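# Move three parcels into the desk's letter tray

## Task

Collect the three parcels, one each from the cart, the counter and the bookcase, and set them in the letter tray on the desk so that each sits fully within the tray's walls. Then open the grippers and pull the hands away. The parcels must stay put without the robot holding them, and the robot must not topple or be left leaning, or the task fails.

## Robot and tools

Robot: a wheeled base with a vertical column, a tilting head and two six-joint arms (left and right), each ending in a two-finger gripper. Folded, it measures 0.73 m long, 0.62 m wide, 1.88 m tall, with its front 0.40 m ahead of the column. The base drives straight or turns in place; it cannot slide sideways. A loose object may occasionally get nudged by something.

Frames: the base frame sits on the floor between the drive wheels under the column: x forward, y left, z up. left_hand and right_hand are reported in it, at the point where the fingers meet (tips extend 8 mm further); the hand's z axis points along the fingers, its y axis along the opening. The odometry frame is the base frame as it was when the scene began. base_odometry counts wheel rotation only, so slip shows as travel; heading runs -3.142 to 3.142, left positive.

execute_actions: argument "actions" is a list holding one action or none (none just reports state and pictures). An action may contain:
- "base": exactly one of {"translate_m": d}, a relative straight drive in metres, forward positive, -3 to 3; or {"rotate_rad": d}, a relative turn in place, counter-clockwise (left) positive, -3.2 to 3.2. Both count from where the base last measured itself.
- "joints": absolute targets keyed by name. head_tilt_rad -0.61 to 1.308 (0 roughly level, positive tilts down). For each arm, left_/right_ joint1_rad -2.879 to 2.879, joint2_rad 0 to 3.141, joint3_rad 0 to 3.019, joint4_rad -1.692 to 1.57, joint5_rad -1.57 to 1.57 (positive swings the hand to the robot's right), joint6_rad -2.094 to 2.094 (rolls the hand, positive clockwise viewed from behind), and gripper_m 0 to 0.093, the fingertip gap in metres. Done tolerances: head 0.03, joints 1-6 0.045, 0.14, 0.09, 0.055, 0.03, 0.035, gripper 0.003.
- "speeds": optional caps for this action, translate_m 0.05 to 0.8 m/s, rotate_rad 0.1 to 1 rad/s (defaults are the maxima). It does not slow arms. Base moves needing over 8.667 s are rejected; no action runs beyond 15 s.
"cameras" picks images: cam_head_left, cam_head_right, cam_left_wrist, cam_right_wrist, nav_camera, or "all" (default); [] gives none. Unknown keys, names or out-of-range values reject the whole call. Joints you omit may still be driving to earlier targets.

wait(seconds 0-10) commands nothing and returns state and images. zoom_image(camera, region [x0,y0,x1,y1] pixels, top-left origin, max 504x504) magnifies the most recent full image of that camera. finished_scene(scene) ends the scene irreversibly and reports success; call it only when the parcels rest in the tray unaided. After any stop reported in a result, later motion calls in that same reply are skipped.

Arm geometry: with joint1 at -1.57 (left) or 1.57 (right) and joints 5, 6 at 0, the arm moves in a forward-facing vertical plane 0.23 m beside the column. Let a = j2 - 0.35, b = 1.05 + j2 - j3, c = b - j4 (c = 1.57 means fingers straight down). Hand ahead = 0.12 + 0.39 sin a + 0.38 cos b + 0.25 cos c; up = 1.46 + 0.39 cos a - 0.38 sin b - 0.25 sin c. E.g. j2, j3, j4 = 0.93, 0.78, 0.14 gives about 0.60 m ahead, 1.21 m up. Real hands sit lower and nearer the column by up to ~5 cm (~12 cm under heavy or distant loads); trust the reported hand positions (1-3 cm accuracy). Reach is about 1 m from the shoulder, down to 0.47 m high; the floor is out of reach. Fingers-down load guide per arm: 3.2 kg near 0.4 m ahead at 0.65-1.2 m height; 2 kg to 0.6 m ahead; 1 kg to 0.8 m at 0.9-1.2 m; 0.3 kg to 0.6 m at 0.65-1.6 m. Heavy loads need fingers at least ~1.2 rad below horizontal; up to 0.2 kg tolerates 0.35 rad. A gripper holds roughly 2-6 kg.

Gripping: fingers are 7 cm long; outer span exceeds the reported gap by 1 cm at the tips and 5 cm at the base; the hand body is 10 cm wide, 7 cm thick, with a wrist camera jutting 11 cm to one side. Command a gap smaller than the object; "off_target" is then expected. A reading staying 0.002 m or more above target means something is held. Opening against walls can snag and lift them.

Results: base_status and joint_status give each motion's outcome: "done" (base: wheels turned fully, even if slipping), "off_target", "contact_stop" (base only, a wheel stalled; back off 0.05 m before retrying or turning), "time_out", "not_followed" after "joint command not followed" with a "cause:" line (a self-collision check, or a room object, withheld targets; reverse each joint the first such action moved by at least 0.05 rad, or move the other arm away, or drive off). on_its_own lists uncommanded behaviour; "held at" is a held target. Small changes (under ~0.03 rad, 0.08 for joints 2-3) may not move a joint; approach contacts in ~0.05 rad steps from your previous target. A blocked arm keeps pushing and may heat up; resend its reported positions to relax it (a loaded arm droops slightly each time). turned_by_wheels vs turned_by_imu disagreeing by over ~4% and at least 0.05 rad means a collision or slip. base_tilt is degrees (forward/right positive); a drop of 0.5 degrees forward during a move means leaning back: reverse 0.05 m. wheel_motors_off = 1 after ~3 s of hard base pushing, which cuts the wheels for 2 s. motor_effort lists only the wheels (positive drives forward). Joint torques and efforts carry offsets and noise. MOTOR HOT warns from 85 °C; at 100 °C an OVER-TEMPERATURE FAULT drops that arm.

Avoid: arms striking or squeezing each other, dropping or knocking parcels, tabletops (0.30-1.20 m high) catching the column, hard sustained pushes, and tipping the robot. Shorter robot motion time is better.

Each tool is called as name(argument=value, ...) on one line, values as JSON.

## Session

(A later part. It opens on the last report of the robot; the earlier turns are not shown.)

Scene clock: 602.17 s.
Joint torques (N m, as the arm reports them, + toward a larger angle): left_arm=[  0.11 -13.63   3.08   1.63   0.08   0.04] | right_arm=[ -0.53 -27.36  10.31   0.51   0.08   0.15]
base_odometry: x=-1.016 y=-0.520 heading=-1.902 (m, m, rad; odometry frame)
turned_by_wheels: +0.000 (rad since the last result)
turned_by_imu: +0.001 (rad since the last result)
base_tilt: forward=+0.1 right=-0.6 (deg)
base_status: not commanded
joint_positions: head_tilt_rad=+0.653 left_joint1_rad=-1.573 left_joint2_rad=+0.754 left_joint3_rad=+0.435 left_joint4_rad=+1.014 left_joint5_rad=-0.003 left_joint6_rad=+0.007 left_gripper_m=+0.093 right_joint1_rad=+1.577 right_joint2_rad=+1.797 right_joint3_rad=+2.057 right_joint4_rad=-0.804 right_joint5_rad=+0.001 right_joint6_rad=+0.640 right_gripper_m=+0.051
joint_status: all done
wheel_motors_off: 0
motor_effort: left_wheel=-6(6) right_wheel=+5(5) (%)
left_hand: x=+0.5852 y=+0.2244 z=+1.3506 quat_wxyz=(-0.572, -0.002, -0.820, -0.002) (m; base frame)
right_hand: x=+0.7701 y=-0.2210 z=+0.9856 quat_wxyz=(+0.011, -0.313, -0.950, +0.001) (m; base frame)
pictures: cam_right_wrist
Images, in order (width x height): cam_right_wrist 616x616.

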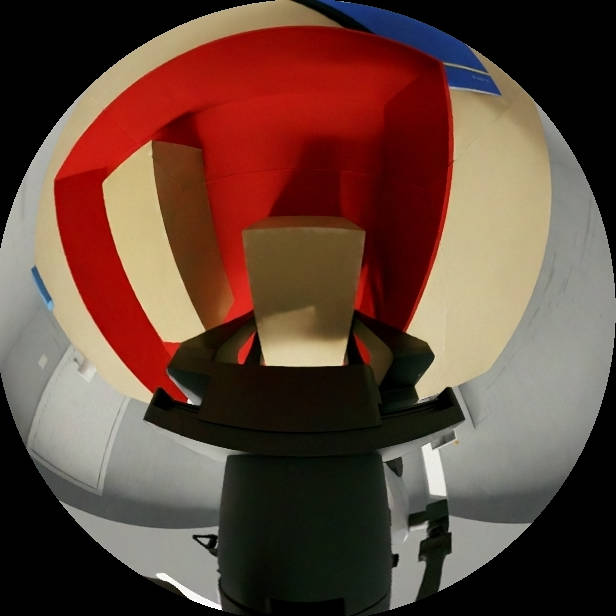

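execute_actions(actions=[{"joints": {"right_gripper_m": 0.06}}], cameras=["cam_right_wrist"])

execute_actions(actions=[{"joints": {"right_joint2_rad": 1.55, "right_joint3_rad": 1.88, "right_joint4_rad": -0.86}}], cameras=["cam_head_right", "cam_right_wrist"])

Scene clock: 606.67 s.
Joint torques (N m, as the arm reports them, + toward a larger angle): left_arm=[ -0.42 -12.94   3.11   1.6    0.08   0.02] | right_arm=[ -0.65 -27.49  10.3    0.5    0.08   0.15]
base_odometry: x=-1.016 y=-0.520 heading=-1.902 (m, m, rad; odometry frame)
turned_by_wheels: +0.000 (rad since the last result)
turned_by_imu: +0.001 (rad since the last result)
base_tilt: forward=+0.2 right=-0.6 (deg)
base_status: not commanded
joint_positions: head_tilt_rad=+0.653 left_joint1_rad=-1.573 left_joint2_rad=+0.754 left_joint3_rad=+0.435 left_joint4_rad=+1.014 left_joint5_rad=-0.003 left_joint6_rad=+0.007 left_gripper_m=+0.093 right_joint1_rad=+1.577 right_joint2_rad=+1.797 right_joint3_rad=+2.057 right_joint4_rad=-0.804 right_joint5_rad=+0.001 right_joint6_rad=+0.640 right_gripper_m=+0.060
joint_status: all done
wheel_motors_off: 0
motor_effort: left_wheel=-6(6) right_wheel=+5(5) (%)
left_hand: x=+0.5852 y=+0.2244 z=+1.3506 quat_wxyz=(-0.572, -0.002, -0.820, -0.002) (m; base frame)
right_hand: x=+0.7701 y=-0.2210 z=+0.9856 quat_wxyz=(+0.011, -0.313, -0.950, +0.001) (m; base frame)
pictures: cam_right_wrist
Images, in order (width x height): cam_right_wrist 616x616.

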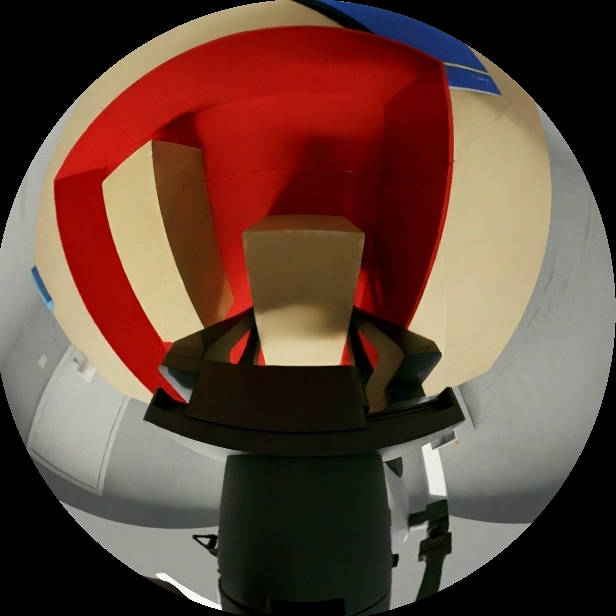

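Scene clock: 608.03 s.
Joint torques (N m, as the arm reports them, + toward a larger angle): left_arm=[ -0.63 -13.1    3.14   1.67   0.03   0.05] | right_arm=[ -0.76 -26.85   7.05   0.2    0.14   0.15]
base_odometry: x=-1.016 y=-0.520 heading=-1.902 (m, m, rad; odometry frame)
turned_by_wheels: +0.000 (rad since the last result)
turned_by_imu: +0.000 (rad since the last result)
base_tilt: forward=+0.3 right=-0.5 (deg)
base_status: not commanded
joint_positions: head_tilt_rad=+0.653 left_joint1_rad=-1.573 left_joint2_rad=+0.754 left_joint3_rad=+0.435 left_joint4_rad=+1.014 left_joint5_rad=-0.003 left_joint6_rad=+0.007 left_gripper_m=+0.093 right_joint1_rad=+1.577 right_joint2_rad=+1.539 right_joint3_rad=+1.889 right_joint4_rad=-0.854 right_joint5_rad=-0.001 right_joint6_rad=+0.640 right_gripper_m=+0.060
joint_status: all done
wheel_motors_off: 0
motor_effort: left_wheel=-7(7) right_wheel=+5(6) (%)
left_hand: x=+0.5852 y=+0.2244 z=+1.3506 quat_wxyz=(-0.572, -0.002, -0.820, -0.002) (m; base frame)
right_hand: x=+0.7787 y=-0.2213 z=+1.1067 quat_wxyz=(-0.008, -0.313, -0.950, -0.006) (m; base frame)
pictures: cam_head_right, cam_right_wrist
Images, in order (width x height): cam_head_right 504x504, cam_right_wrist 616x616.

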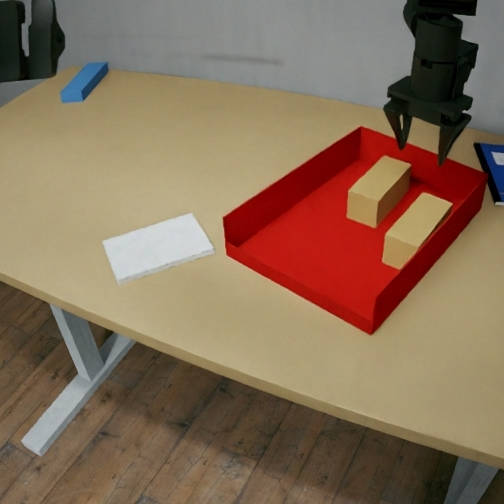

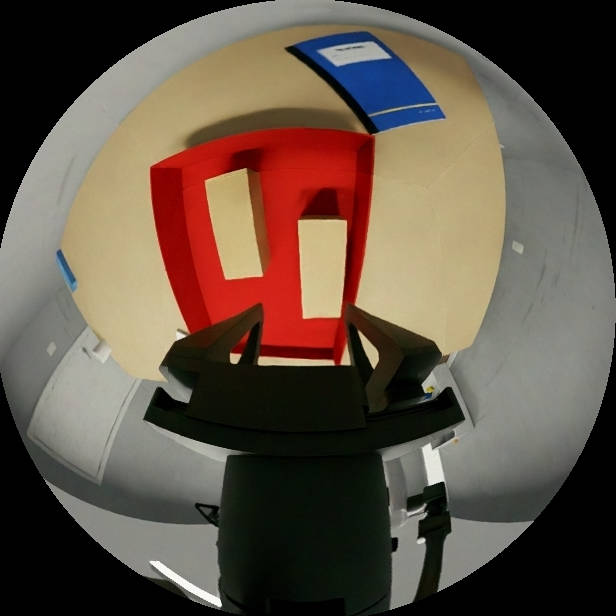

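execute_actions(actions=[{"base": {"translate_m": -1.15}, "joints": {"right_joint2_rad": 0.74, "right_joint3_rad": 0.46, "right_joint4_rad": -0.24, "right_joint6_rad": 0.0, "right_gripper_m": 0.093, "head_tilt_rad": 0.25}}], cameras=["cam_right_wrist"])

execute_actions(actions=[{"base": {"rotate_rad": -2.05}, "joints": {"left_joint2_rad": 0.85, "left_joint3_rad": 0.43, "left_joint4_rad": -0.8}}], cameras=["cam_head_left", "cam_head_right", "cam_right_wrist", "nav_camera"])

Scene clock: 625.00 s.
Joint torques (N m, as the arm reports them, + toward a larger angle): left_arm=[ -0.05 -13.07   3.18   1.67   0.04   0.04] | right_arm=[ -0.92 -11.64   2.62   0.34   0.08  -0.14]
base_odometry: x=-0.642 y=+0.568 heading=-1.901 (m, m, rad; odometry frame)
turned_by_wheels: +0.001 (rad since the last result)
turned_by_imu: +0.002 (rad since the last result)
base_tilt: forward=+0.1 right=-0.5 (deg)
base_status: done
joint_positions: head_tilt_rad=+0.269 left_joint1_rad=-1.573 left_joint2_rad=+0.753 left_joint3_rad=+0.435 left_joint4_rad=+1.014 left_joint5_rad=-0.003 left_joint6_rad=+0.007 left_gripper_m=+0.093 right_joint1_rad=+1.577 right_joint2_rad=+0.748 right_joint3_rad=+0.463 right_joint4_rad=-0.239 right_joint5_rad=-0.001 right_joint6_rad=+0.015 right_gripper_m=+0.093
joint_status: all done
wheel_motors_off: 0
motor_effort: left_wheel=+1(65) right_wheel=-2(65) (%)
left_hand: x=+0.5850 y=+0.2244 z=+1.3506 quat_wxyz=(-0.572, -0.002, -0.820, -0.002) (m; base frame)
right_hand: x=+0.3644 y=-0.2232 z=+1.1933 quat_wxyz=(+0.000, -0.006, -1.000, -0.003) (m; base frame)
pictures: cam_right_wrist
Images, in order (width x height): cam_right_wrist 616x616.

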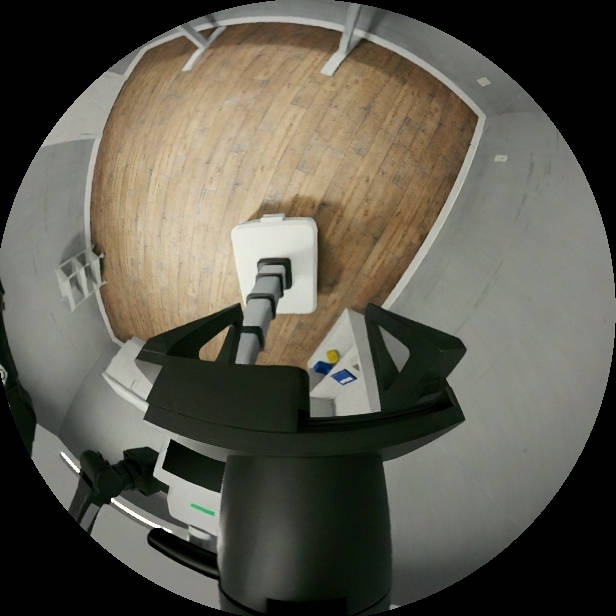

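Scene clock: 628.37 s.
Joint torques (N m, as the arm reports them, + toward a larger angle): left_arm=[ 0.01 -8.56 -0.66 -1.73  0.06  0.04] | right_arm=[ -0.86 -11.67   2.56   0.33   0.08  -0.14]
base_odometry: x=-0.642 y=+0.568 heading=+2.333 (m, m, rad; odometry frame)
turned_by_wheels: -2.049 (rad since the last result)
turned_by_imu: -2.034 (rad since the last result)
base_tilt: forward=+0.2 right=-0.6 (deg)
base_status: done
joint_positions: head_tilt_rad=+0.269 left_joint1_rad=-1.573 left_joint2_rad=+0.843 left_joint3_rad=+0.434 left_joint4_rad=-0.781 left_joint5_rad=-0.003 left_joint6_rad=+0.007 left_gripper_m=+0.093 right_joint1_rad=+1.577 right_joint2_rad=+0.748 right_joint3_rad=+0.463 right_joint4_rad=-0.239 right_joint5_rad=-0.001 right_joint6_rad=+0.015 right_gripper_m=+0.093
joint_status: all done
wheel_motors_off: 0
motor_effort: left_wheel=+3(60) right_wheel=-3(43) (%)
left_hand: x=+0.1993 y=+0.2246 z=+1.2217 quat_wxyz=(+0.327, -0.005, -0.945, +0.000) (m; base frame)
right_hand: x=+0.3644 y=-0.2232 z=+1.1933 quat_wxyz=(+0.000, -0.006, -1.000, -0.003) (m; base frame)
pictures: cam_head_left, cam_head_right, cam_right_wrist, nav_camera
Images, in order (width x height): cam_head_left 504x504, cam_head_right 504x504, cam_right_wrist 616x616, nav_camera 504x504.

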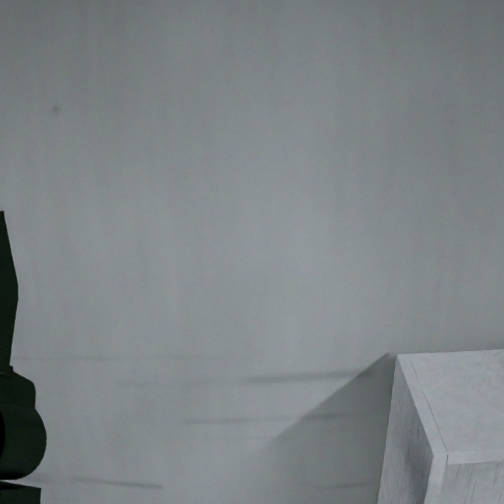

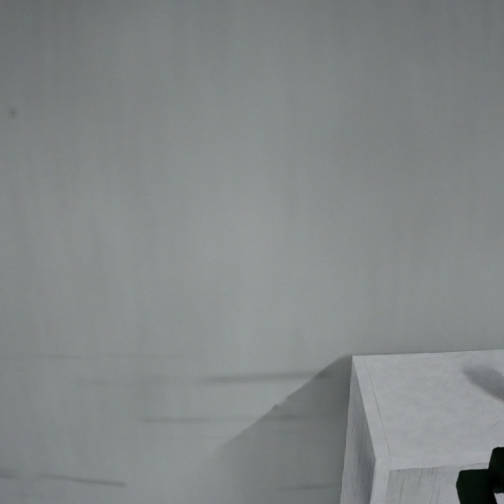

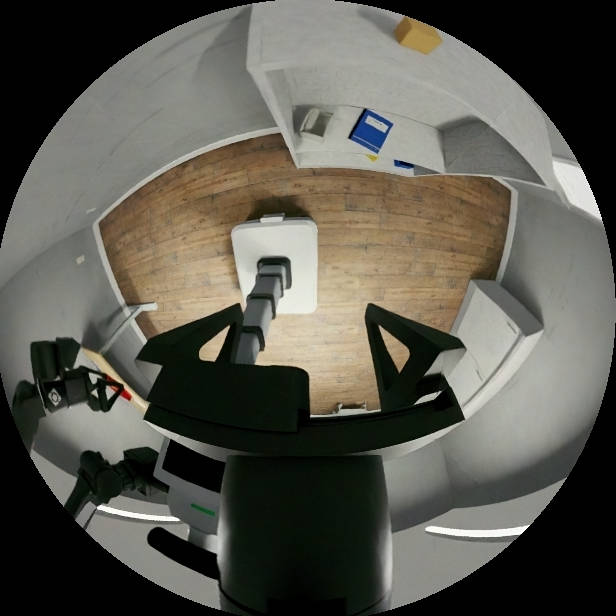

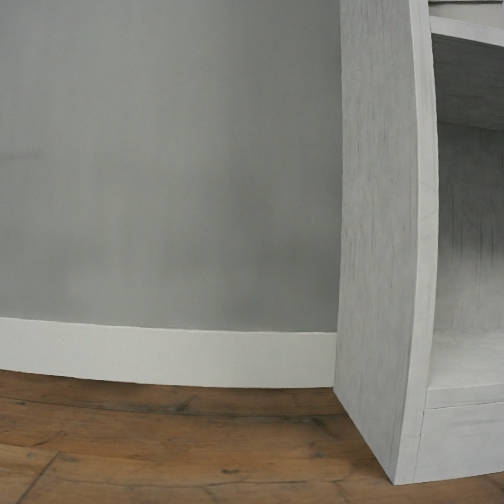

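execute_actions(actions=[{"base": {"rotate_rad": -0.18}, "joints": {"right_joint2_rad": 0.94, "right_joint3_rad": 1.28, "right_joint4_rad": -0.84, "head_tilt_rad": 0.5}}], cameras=["cam_head_left", "cam_head_right", "cam_right_wrist"])

Scene clock: 638.67 s.
Joint torques (N m, as the arm reports them, + toward a larger angle): left_arm=[-0.4  -8.4  -0.4  -1.55  0.08  0.01] | right_arm=[ -0.8  -19.78  10.29  -0.06   0.07  -0.15]
base_odometry: x=-0.642 y=+0.568 heading=+2.154 (m, m, rad; odometry frame)
turned_by_wheels: -0.179 (rad since the last result)
turned_by_imu: -0.177 (rad since the last result)
base_tilt: forward=+0.2 right=-0.6 (deg)
base_status: done
joint_positions: head_tilt_rad=+0.504 left_joint1_rad=-1.573 left_joint2_rad=+0.843 left_joint3_rad=+0.434 left_joint4_rad=-0.781 left_joint5_rad=-0.003 left_joint6_rad=+0.007 left_gripper_m=+0.093 right_joint1_rad=+1.575 right_joint2_rad=+0.933 right_joint3_rad=+1.252 right_joint4_rad=-0.828 right_joint5_rad=-0.001 right_joint6_rad=+0.015 right_gripper_m=+0.093
joint_status: all done
wheel_motors_off: 0
motor_effort: left_wheel=+3(31) right_wheel=-3(30) (%)
left_hand: x=+0.1993 y=+0.2246 z=+1.2217 quat_wxyz=(+0.327, -0.005, -0.945, +0.000) (m; base frame)
right_hand: x=+0.6254 y=-0.2234 z=+1.2764 quat_wxyz=(-0.007, -0.006, -1.000, -0.002) (m; base frame)
pictures: cam_head_left, cam_head_right, cam_right_wrist
Images, in order (width x height): cam_head_left 504x504, cam_head_right 504x504, cam_right_wrist 616x616.

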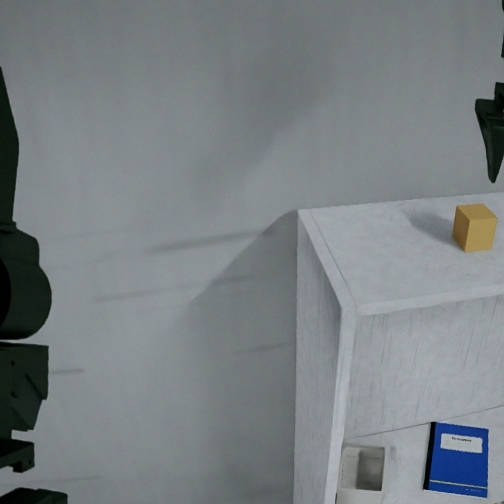

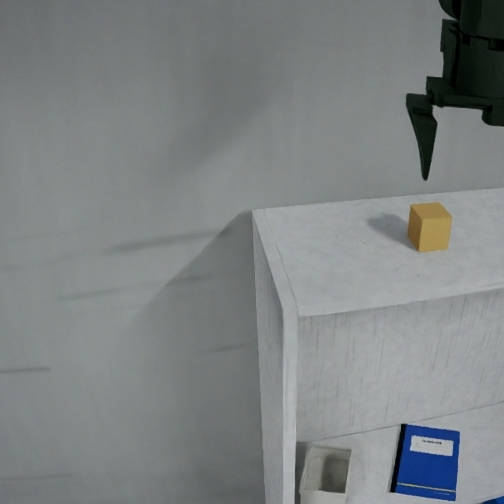

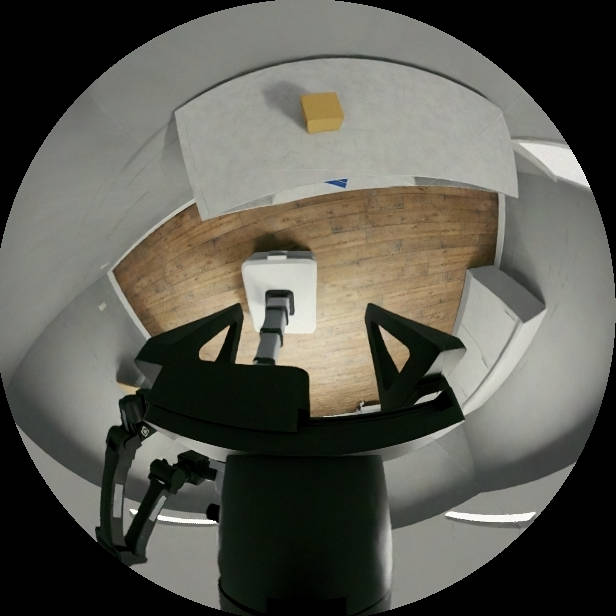

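execute_actions(actions=[{"base": {"translate_m": 0.22}, "joints": {"right_joint6_rad": -0.17, "head_tilt_rad": 0.62}}], cameras=["cam_head_right", "cam_right_wrist"])

Scene clock: 648.40 s.
Joint torques (N m, as the arm reports them, + toward a larger angle): left_arm=[ 0.06 -8.32 -0.26 -1.5   0.08  0.08] | right_arm=[ -0.75 -19.87  10.22   0.12   0.06  -0.15]
base_odometry: x=-0.764 y=+0.751 heading=+2.152 (m, m, rad; odometry frame)
turned_by_wheels: -0.002 (rad since the last result)
turned_by_imu: +0.000 (rad since the last result)
base_tilt: forward=+0.2 right=-0.6 (deg)
base_status: done
joint_positions: head_tilt_rad=+0.624 left_joint1_rad=-1.573 left_joint2_rad=+0.844 left_joint3_rad=+0.433 left_joint4_rad=-0.781 left_joint5_rad=-0.003 left_joint6_rad=+0.007 left_gripper_m=+0.093 right_joint1_rad=+1.575 right_joint2_rad=+0.934 right_joint3_rad=+1.253 right_joint4_rad=-0.832 right_joint5_rad=-0.001 right_joint6_rad=-0.155 right_gripper_m=+0.093
joint_status: all done
wheel_motors_off: 0
motor_effort: left_wheel=-2(61) right_wheel=+1(61) (%)
left_hand: x=+0.1984 y=+0.2246 z=+1.2219 quat_wxyz=(+0.328, -0.005, -0.945, +0.000) (m; base frame)
right_hand: x=+0.6248 y=-0.2234 z=+1.2760 quat_wxyz=(-0.005, +0.078, -0.997, -0.002) (m; base frame)
pictures: cam_head_right, cam_right_wrist
Images, in order (width x height): cam_head_right 504x504, cam_right_wrist 616x616.

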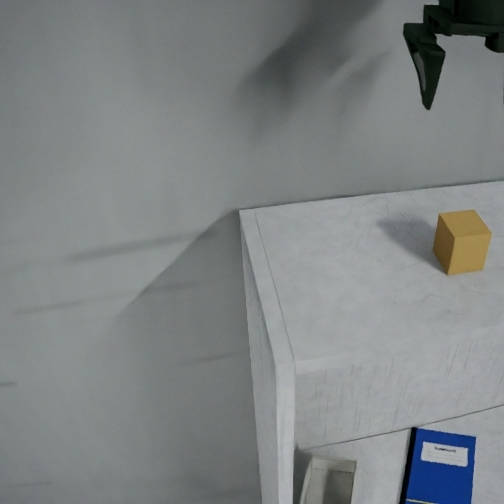

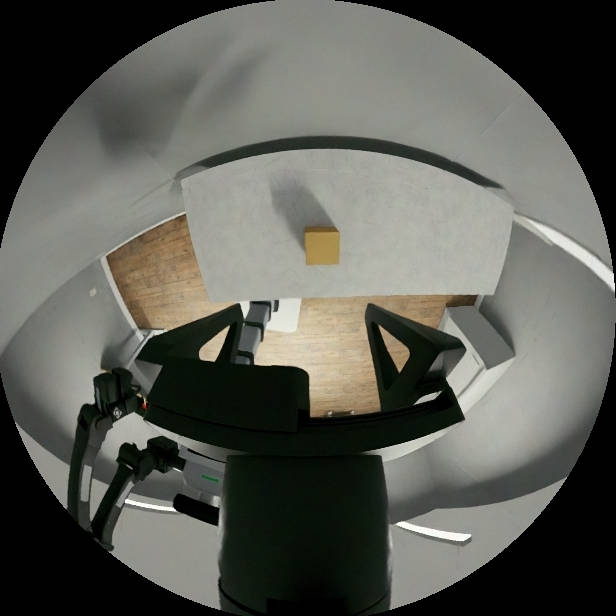

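execute_actions(actions=[{"base": {"rotate_rad": -0.043}, "joints": {"right_joint2_rad": 1.16, "right_joint3_rad": 1.228, "right_joint4_rad": -0.595, "right_joint6_rad": -0.2}}], cameras=["cam_head_right", "cam_right_wrist"])

Scene clock: 660.23 s.
Joint torques (N m, as the arm reports them, + toward a larger angle): left_arm=[-0.01 -8.48 -0.33 -1.56  0.05  0.06] | right_arm=[ -0.51 -22.05   5.81   0.86   0.06  -0.15]
base_odometry: x=-0.764 y=+0.752 heading=+2.112 (m, m, rad; odometry frame)
turned_by_wheels: -0.040 (rad since the last result)
turned_by_imu: -0.038 (rad since the last result)
base_tilt: forward=+0.2 right=-0.6 (deg)
base_status: done
joint_positions: head_tilt_rad=+0.624 left_joint1_rad=-1.573 left_joint2_rad=+0.844 left_joint3_rad=+0.433 left_joint4_rad=-0.781 left_joint5_rad=-0.003 left_joint6_rad=+0.007 left_gripper_m=+0.093 right_joint1_rad=+1.573 right_joint2_rad=+1.168 right_joint3_rad=+1.227 right_joint4_rad=-0.607 right_joint5_rad=-0.001 right_joint6_rad=-0.185 right_gripper_m=+0.093
joint_status: all done
wheel_motors_off: 0
motor_effort: left_wheel=+1(50) right_wheel=-1(52) (%)
left_hand: x=+0.1984 y=+0.2246 z=+1.2219 quat_wxyz=(+0.328, -0.005, -0.945, +0.000) (m; base frame)
right_hand: x=+0.6098 y=-0.2241 z=+1.1533 quat_wxyz=(+0.012, +0.093, -0.996, -0.002) (m; base frame)
pictures: cam_head_right, cam_right_wrist
Images, in order (width x height): cam_head_right 504x504, cam_right_wrist 616x616.

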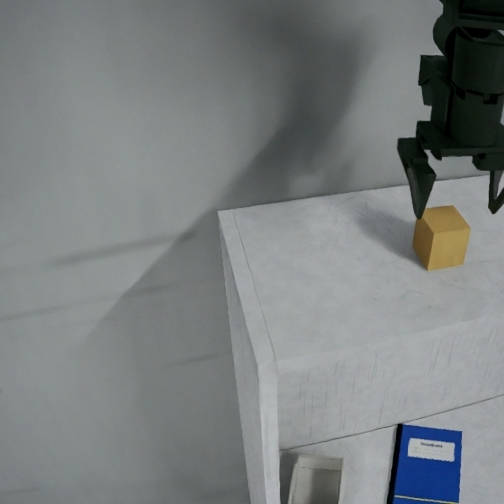

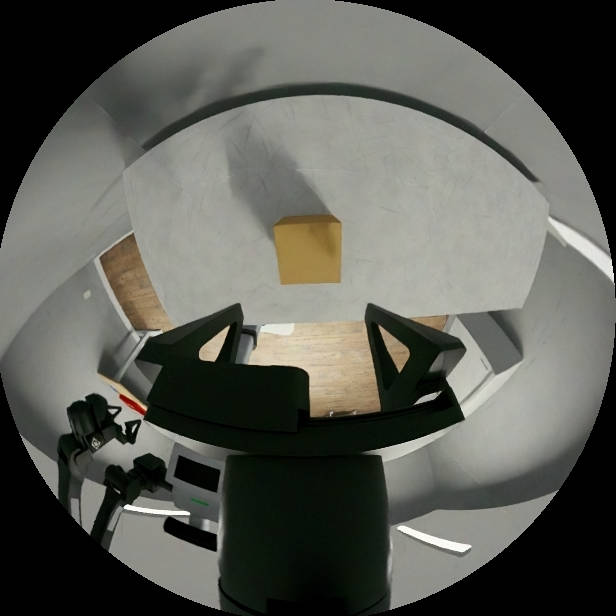

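execute_actions(actions=[])

Scene clock: 681.90 s.
Joint torques (N m, as the arm reports them, + toward a larger angle): left_arm=[-0.47 -8.72 -0.3  -1.59  0.08  0.02] | right_arm=[ -0.64 -21.88   5.8    0.85   0.06  -0.15]
base_odometry: x=-0.764 y=+0.752 heading=+2.112 (m, m, rad; odometry frame)
turned_by_wheels: +0.000 (rad since the last result)
turned_by_imu: +0.001 (rad since the last result)
base_tilt: forward=+0.2 right=-0.5 (deg)
base_status: done
joint_positions: head_tilt_rad=+0.624 left_joint1_rad=-1.573 left_joint2_rad=+0.844 left_joint3_rad=+0.433 left_joint4_rad=-0.781 left_joint5_rad=-0.003 left_joint6_rad=+0.007 left_gripper_m=+0.093 right_joint1_rad=+1.573 right_joint2_rad=+1.168 right_joint3_rad=+1.227 right_joint4_rad=-0.607 right_joint5_rad=-0.001 right_joint6_rad=-0.185 right_gripper_m=+0.093
joint_status: all done
wheel_motors_off: 0
motor_effort: left_wheel=+1(50) right_wheel=-1(52) (%)
left_hand: x=+0.1984 y=+0.2246 z=+1.2219 quat_wxyz=(+0.328, -0.005, -0.945, +0.000) (m; base frame)
right_hand: x=+0.6098 y=-0.2241 z=+1.1533 quat_wxyz=(+0.012, +0.093, -0.996, -0.002) (m; base frame)
pictures: cam_head_left, cam_head_right, cam_left_wrist, cam_right_wrist, nav_camera
Images, in order (width x height): cam_head_left 504x504, cam_head_right 504x504, cam_left_wrist 616x616, cam_right_wrist 616x616, nav_camera 504x504.

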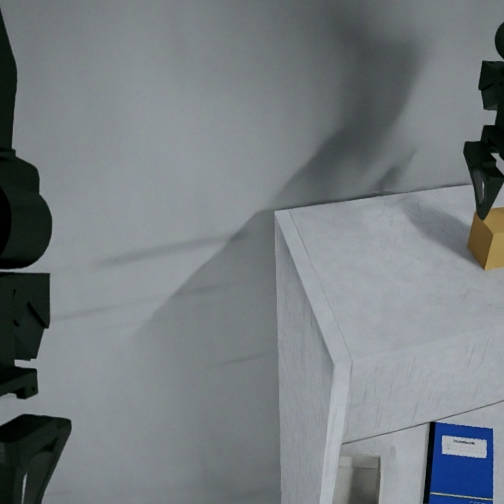

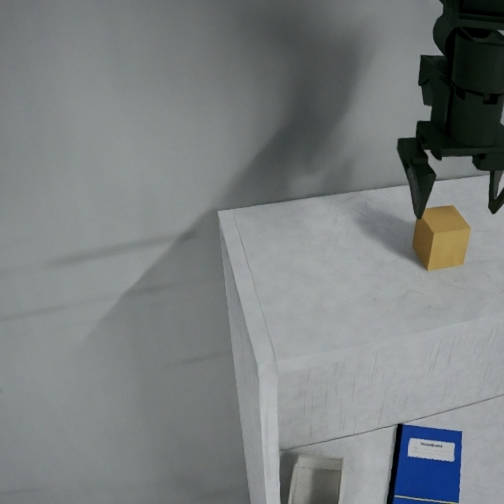

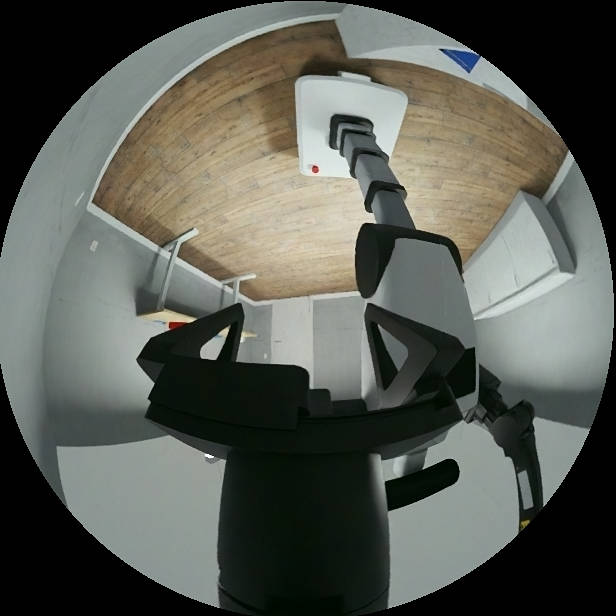

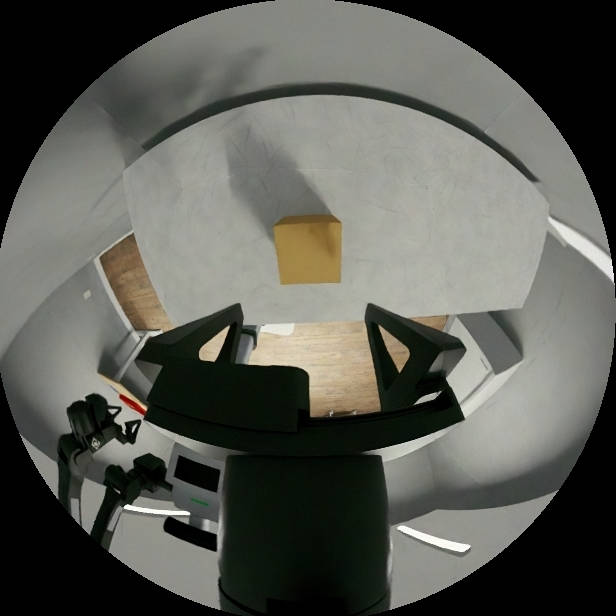

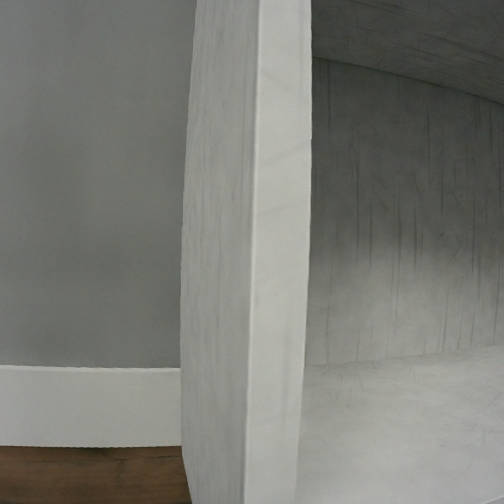

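execute_actions(actions=[{"joints": {"right_joint2_rad": 1.285, "right_joint3_rad": 1.35, "right_joint4_rad": -0.56, "right_joint6_rad": -0.21}}], cameras=["cam_right_wrist", "cam_head_right"])

Scene clock: 699.30 s.
Joint torques (N m, as the arm reports them, + toward a larger angle): left_arm=[-0.33 -8.32 -0.45 -1.59  0.05  0.05] | right_arm=[ -0.47 -23.04   7.77   0.65   0.06  -0.16]
base_odometry: x=-0.764 y=+0.752 heading=+2.112 (m, m, rad; odometry frame)
turned_by_wheels: +0.000 (rad since the last result)
turned_by_imu: +0.002 (rad since the last result)
base_tilt: forward=+0.1 right=-0.6 (deg)
base_status: not commanded
joint_positions: head_tilt_rad=+0.624 left_joint1_rad=-1.573 left_joint2_rad=+0.844 left_joint3_rad=+0.433 left_joint4_rad=-0.781 left_joint5_rad=-0.003 left_joint6_rad=+0.007 left_gripper_m=+0.093 right_joint1_rad=+1.573 right_joint2_rad=+1.289 right_joint3_rad=+1.327 right_joint4_rad=-0.567 right_joint5_rad=-0.001 right_joint6_rad=-0.195 right_gripper_m=+0.093
joint_status: all done
wheel_motors_off: 0
motor_effort: left_wheel=+3(3) right_wheel=-2(3) (%)
left_hand: x=+0.1984 y=+0.2246 z=+1.2219 quat_wxyz=(+0.328, -0.005, -0.945, +0.000) (m; base frame)
right_hand: x=+0.6371 y=-0.2240 z=+1.1129 quat_wxyz=(+0.003, +0.098, -0.995, -0.002) (m; base frame)
pictures: cam_head_right, cam_right_wrist
Images, in order (width x height): cam_head_right 504x504, cam_right_wrist 616x616.

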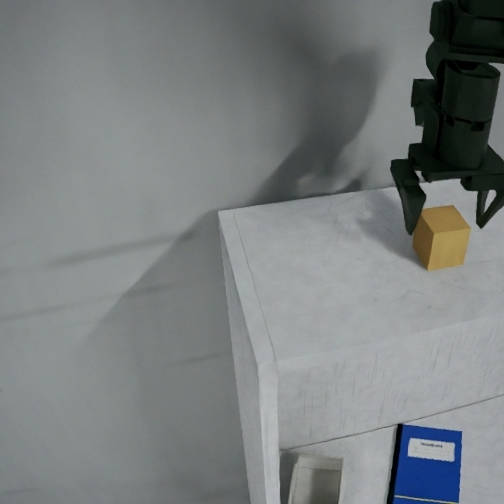

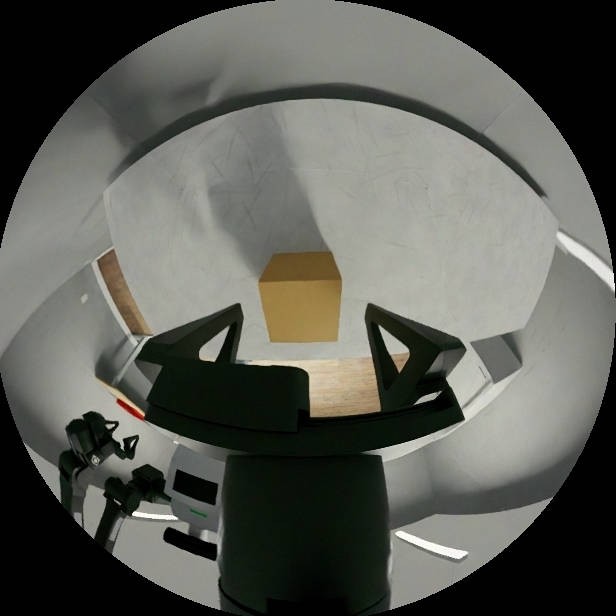

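execute_actions(actions=[{"joints": {"right_joint2_rad": 1.36, "right_joint4_rad": -0.49}}], cameras=["cam_right_wrist", "cam_head_right"])

Scene clock: 708.00 s.
Joint torques (N m, as the arm reports them, + toward a larger angle): left_arm=[-0.1  -8.38 -0.55 -1.43  0.04  0.07] | right_arm=[ -0.44 -22.93   7.14   0.72   0.07  -0.15]
base_odometry: x=-0.764 y=+0.752 heading=+2.112 (m, m, rad; odometry frame)
turned_by_wheels: +0.000 (rad since the last result)
turned_by_imu: +0.001 (rad since the last result)
base_tilt: forward=+0.2 right=-0.6 (deg)
base_status: not commanded
joint_positions: head_tilt_rad=+0.624 left_joint1_rad=-1.573 left_joint2_rad=+0.844 left_joint3_rad=+0.433 left_joint4_rad=-0.781 left_joint5_rad=-0.003 left_joint6_rad=+0.007 left_gripper_m=+0.093 right_joint1_rad=+1.573 right_joint2_rad=+1.364 right_joint3_rad=+1.327 right_joint4_rad=-0.498 right_joint5_rad=-0.001 right_joint6_rad=-0.195 right_gripper_m=+0.093
joint_status: all done
wheel_motors_off: 0
motor_effort: left_wheel=+3(3) right_wheel=-3(3) (%)
left_hand: x=+0.1984 y=+0.2246 z=+1.2219 quat_wxyz=(+0.328, -0.005, -0.945, +0.000) (m; base frame)
right_hand: x=+0.6271 y=-0.2239 z=+1.0749 quat_wxyz=(+0.005, +0.098, -0.995, -0.002) (m; base frame)
pictures: cam_head_right, cam_right_wrist
Images, in order (width x height): cam_head_right 504x504, cam_right_wrist 616x616.

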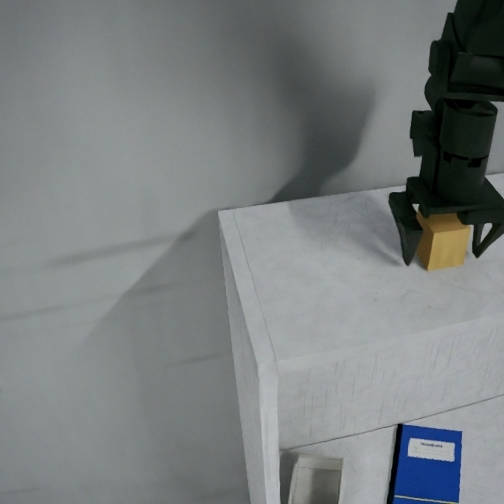

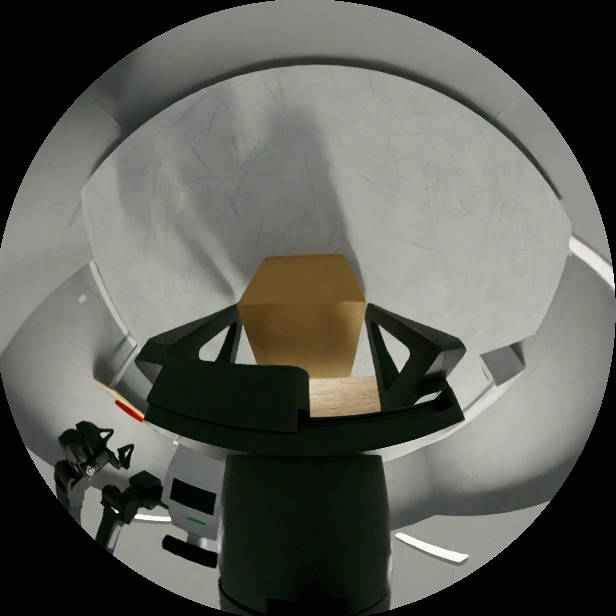

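execute_actions(actions=[{"joints": {"right_gripper_m": 0.02}}], cameras=["cam_right_wrist", "cam_head_right"])

Scene clock: 710.60 s.
Joint torques (N m, as the arm reports them, + toward a larger angle): left_arm=[ 0.25 -9.05 -0.4  -1.4   0.05  0.05] | right_arm=[ -0.5  -22.8    7.14   0.68   0.06  -0.14]
base_odometry: x=-0.764 y=+0.752 heading=+2.112 (m, m, rad; odometry frame)
turned_by_wheels: +0.000 (rad since the last result)
turned_by_imu: +0.001 (rad since the last result)
base_tilt: forward=+0.3 right=-0.6 (deg)
base_status: not commanded
joint_positions: head_tilt_rad=+0.624 left_joint1_rad=-1.573 left_joint2_rad=+0.844 left_joint3_rad=+0.433 left_joint4_rad=-0.781 left_joint5_rad=-0.003 left_joint6_rad=+0.007 left_gripper_m=+0.093 right_joint1_rad=+1.573 right_joint2_rad=+1.364 right_joint3_rad=+1.327 right_joint4_rad=-0.498 right_joint5_rad=-0.001 right_joint6_rad=-0.195 right_gripper_m=+0.049
joint_status: right_gripper_m off_target (ended at +0.049, target +0.020)
wheel_motors_off: 0
motor_effort: left_wheel=+3(3) right_wheel=-3(3) (%)
left_hand: x=+0.1984 y=+0.2246 z=+1.2219 quat_wxyz=(+0.328, -0.005, -0.945, +0.000) (m; base frame)
right_hand: x=+0.6271 y=-0.2239 z=+1.0749 quat_wxyz=(+0.005, +0.098, -0.995, -0.002) (m; base frame)
pictures: cam_head_right, cam_right_wrist
Images, in order (width x height): cam_head_right 504x504, cam_right_wrist 616x616.

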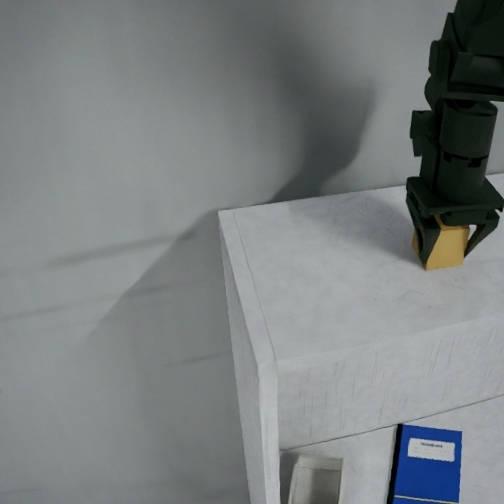

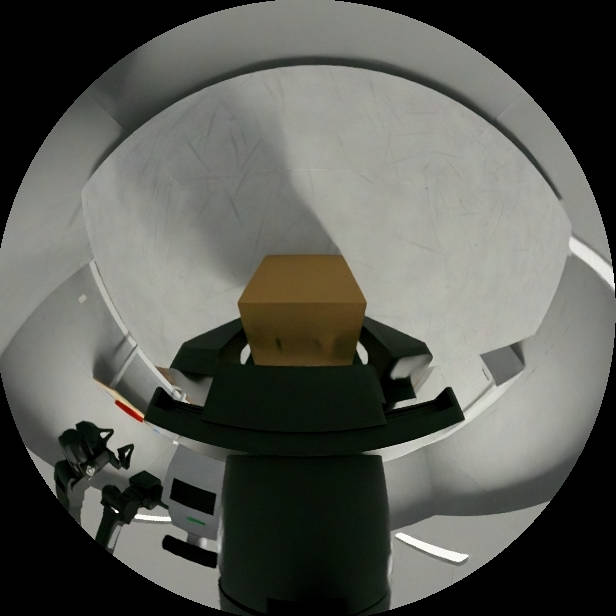

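execute_actions(actions=[{"base": {"translate_m": -0.22}, "joints": {"right_joint2_rad": 1.12, "right_joint4_rad": -0.73, "head_tilt_rad": 0.45}}], cameras=["cam_right_wrist", "cam_head_right"])

Scene clock: 760.10 s.
Joint torques (N m, as the arm reports them, + toward a larger angle): left_arm=[-0.41 -8.55 -0.14 -1.51  0.04  0.04] | right_arm=[ -0.57 -22.16   8.3    0.15   0.06  -0.14]
base_odometry: x=-0.650 y=+0.563 heading=+2.110 (m, m, rad; odometry frame)
turned_by_wheels: -0.002 (rad since the last result)
turned_by_imu: +0.000 (rad since the last result)
base_tilt: forward=+0.2 right=-0.6 (deg)
base_status: done
joint_positions: head_tilt_rad=+0.468 left_joint1_rad=-1.573 left_joint2_rad=+0.844 left_joint3_rad=+0.429 left_joint4_rad=-0.783 left_joint5_rad=-0.003 left_joint6_rad=+0.007 left_gripper_m=+0.093 right_joint1_rad=+1.573 right_joint2_rad=+1.118 right_joint3_rad=+1.337 right_joint4_rad=-0.724 right_joint5_rad=-0.001 right_joint6_rad=-0.195 right_gripper_m=+0.049
joint_status: all done
wheel_motors_off: 0
motor_effort: left_wheel=-2(60) right_wheel=+1(70) (%)
left_hand: x=+0.1955 y=+0.2246 z=+1.2226 quat_wxyz=(+0.331, -0.005, -0.944, +0.000) (m; base frame)
right_hand: x=+0.6549 y=-0.2242 z=+1.2046 quat_wxyz=(-0.009, +0.098, -0.995, +0.000) (m; base frame)
pictures: cam_head_right, cam_right_wrist
Images, in order (width x height): cam_head_right 504x504, cam_right_wrist 616x616.

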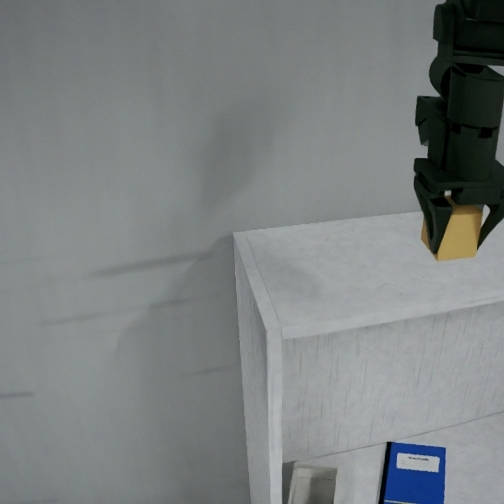

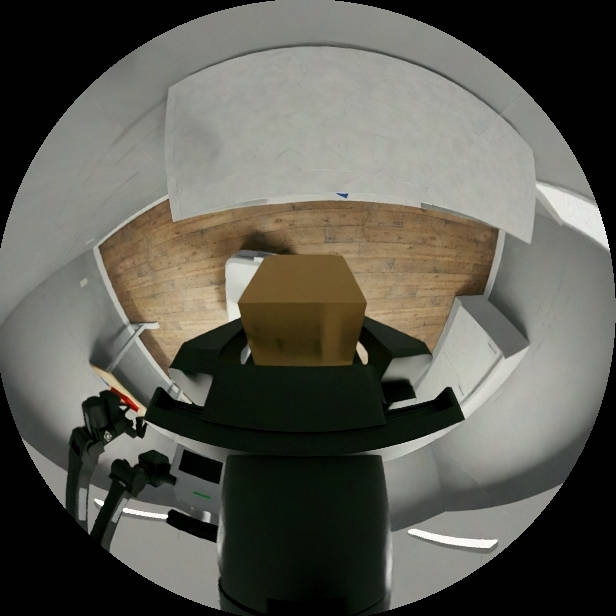

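execute_actions(actions=[{"base": {"rotate_rad": 2.354}, "joints": {"right_joint6_rad": 0.70}}], cameras=["cam_head_left", "cam_head_right", "nav_camera"])

Scene clock: 765.83 s.
Joint torques (N m, as the arm reports them, + toward a larger angle): left_arm=[ 0.05 -8.99 -0.4  -1.44  0.08  0.03] | right_arm=[ -0.53 -22.09   8.28   0.13   0.14   0.15]
base_odometry: x=-0.650 y=+0.563 heading=-1.820 (m, m, rad; odometry frame)
turned_by_wheels: +2.353 (rad since the last result)
turned_by_imu: +2.341 (rad since the last result)
base_tilt: forward=+0.2 right=-0.5 (deg)
base_status: done
joint_positions: head_tilt_rad=+0.468 left_joint1_rad=-1.573 left_joint2_rad=+0.844 left_joint3_rad=+0.429 left_joint4_rad=-0.783 left_joint5_rad=-0.003 left_joint6_rad=+0.007 left_gripper_m=+0.093 right_joint1_rad=+1.571 right_joint2_rad=+1.118 right_joint3_rad=+1.337 right_joint4_rad=-0.724 right_joint5_rad=-0.001 right_joint6_rad=+0.686 right_gripper_m=+0.049
joint_status: all done
wheel_motors_off: 0
motor_effort: left_wheel=-3(45) right_wheel=+2(60) (%)
left_hand: x=+0.1955 y=+0.2246 z=+1.2226 quat_wxyz=(+0.331, -0.005, -0.944, +0.000) (m; base frame)
right_hand: x=+0.6549 y=-0.2253 z=+1.2046 quat_wxyz=(-0.009, -0.336, -0.942, -0.003) (m; base frame)
pictures: cam_head_left, cam_head_right, nav_camera
Images, in order (width x height): cam_head_left 504x504, cam_head_right 504x504, nav_camera 504x504.

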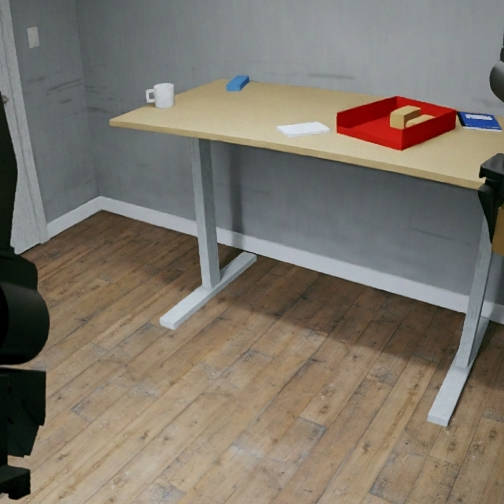

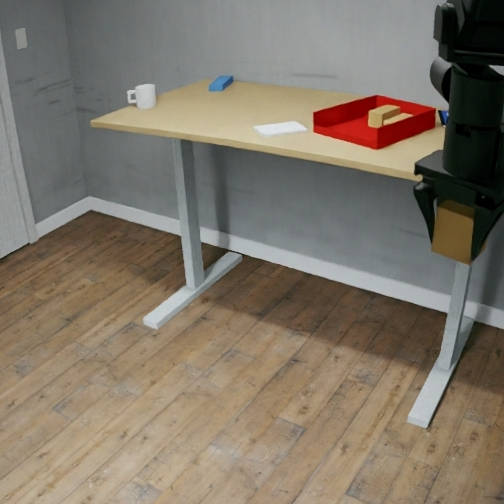

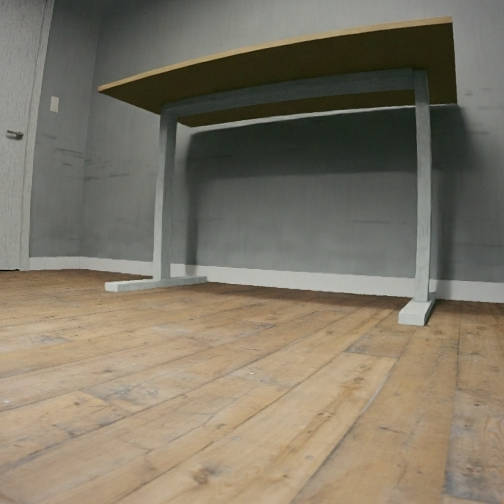

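zoom_image(camera="cam_head_left", region=[310, 70, 490, 170])

Region (310, 70, 490, 170) of cam_head_left's 504x504 image, scaled by 2.800, with more detail than that image has.

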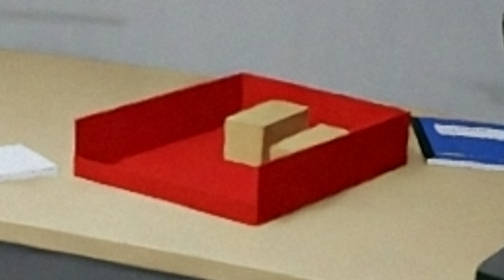

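execute_actions(actions=[{"base": {"translate_m": 1.17}, "joints": {"right_joint2_rad": 1.335, "right_joint3_rad": 1.505, "right_joint4_rad": -0.66, "head_tilt_rad": 0.75}}], cameras=["cam_head_left", "cam_head_right", "cam_right_wrist"])

Scene clock: 783.93 s.
Joint torques (N m, as the arm reports them, + toward a larger angle): left_arm=[-0.41 -7.95 -0.25 -1.53  0.06  0.05] | right_arm=[ -0.51 -25.55   8.96   0.55   0.14   0.15]
base_odometry: x=-0.938 y=-0.571 heading=-1.819 (m, m, rad; odometry frame)
turned_by_wheels: +0.001 (rad since the last result)
turned_by_imu: +0.005 (rad since the last result)
base_tilt: forward=+0.2 right=-0.6 (deg)
base_status: done
joint_positions: head_tilt_rad=+0.753 left_joint1_rad=-1.573 left_joint2_rad=+0.844 left_joint3_rad=+0.432 left_joint4_rad=-0.783 left_joint5_rad=-0.003 left_joint6_rad=+0.007 left_gripper_m=+0.093 right_joint1_rad=+1.571 right_joint2_rad=+1.352 right_joint3_rad=+1.476 right_joint4_rad=-0.665 right_joint5_rad=-0.001 right_joint6_rad=+0.686 right_gripper_m=+0.049
joint_status: all done
wheel_motors_off: 0
motor_effort: left_wheel=+1(64) right_wheel=-1(62) (%)
left_hand: x=+0.1973 y=+0.2246 z=+1.2223 quat_wxyz=(+0.329, -0.005, -0.944, +0.000) (m; base frame)
right_hand: x=+0.6747 y=-0.2253 z=+1.1116 quat_wxyz=(+0.009, -0.336, -0.942, +0.003) (m; base frame)
pictures: cam_head_left, cam_head_right, cam_right_wrist
Images, in order (width x height): cam_head_left 504x504, cam_head_right 504x504, cam_right_wrist 616x616.

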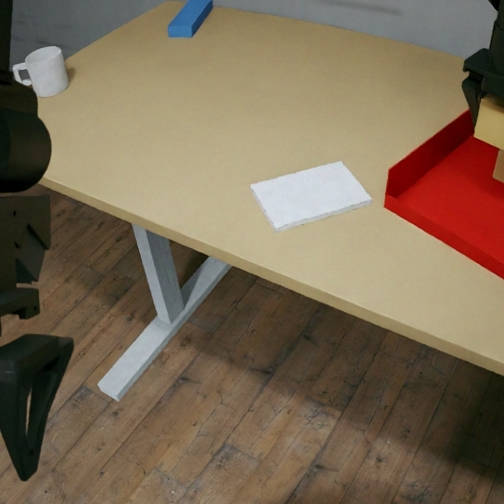

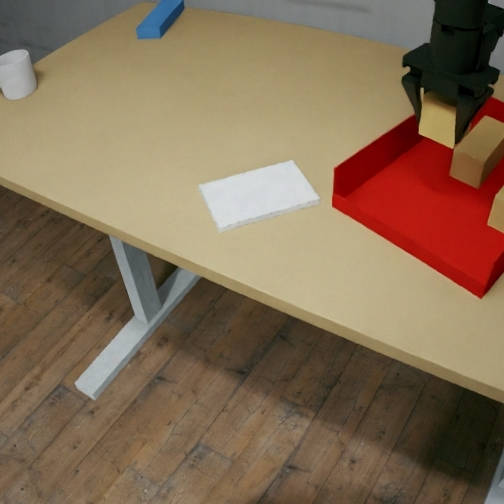

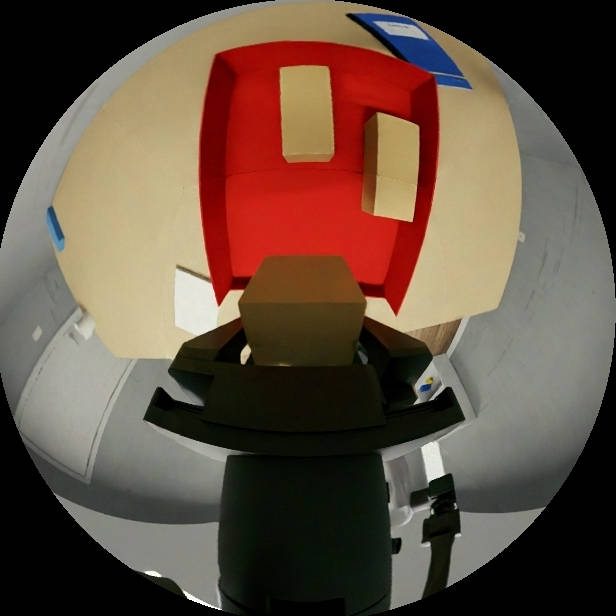

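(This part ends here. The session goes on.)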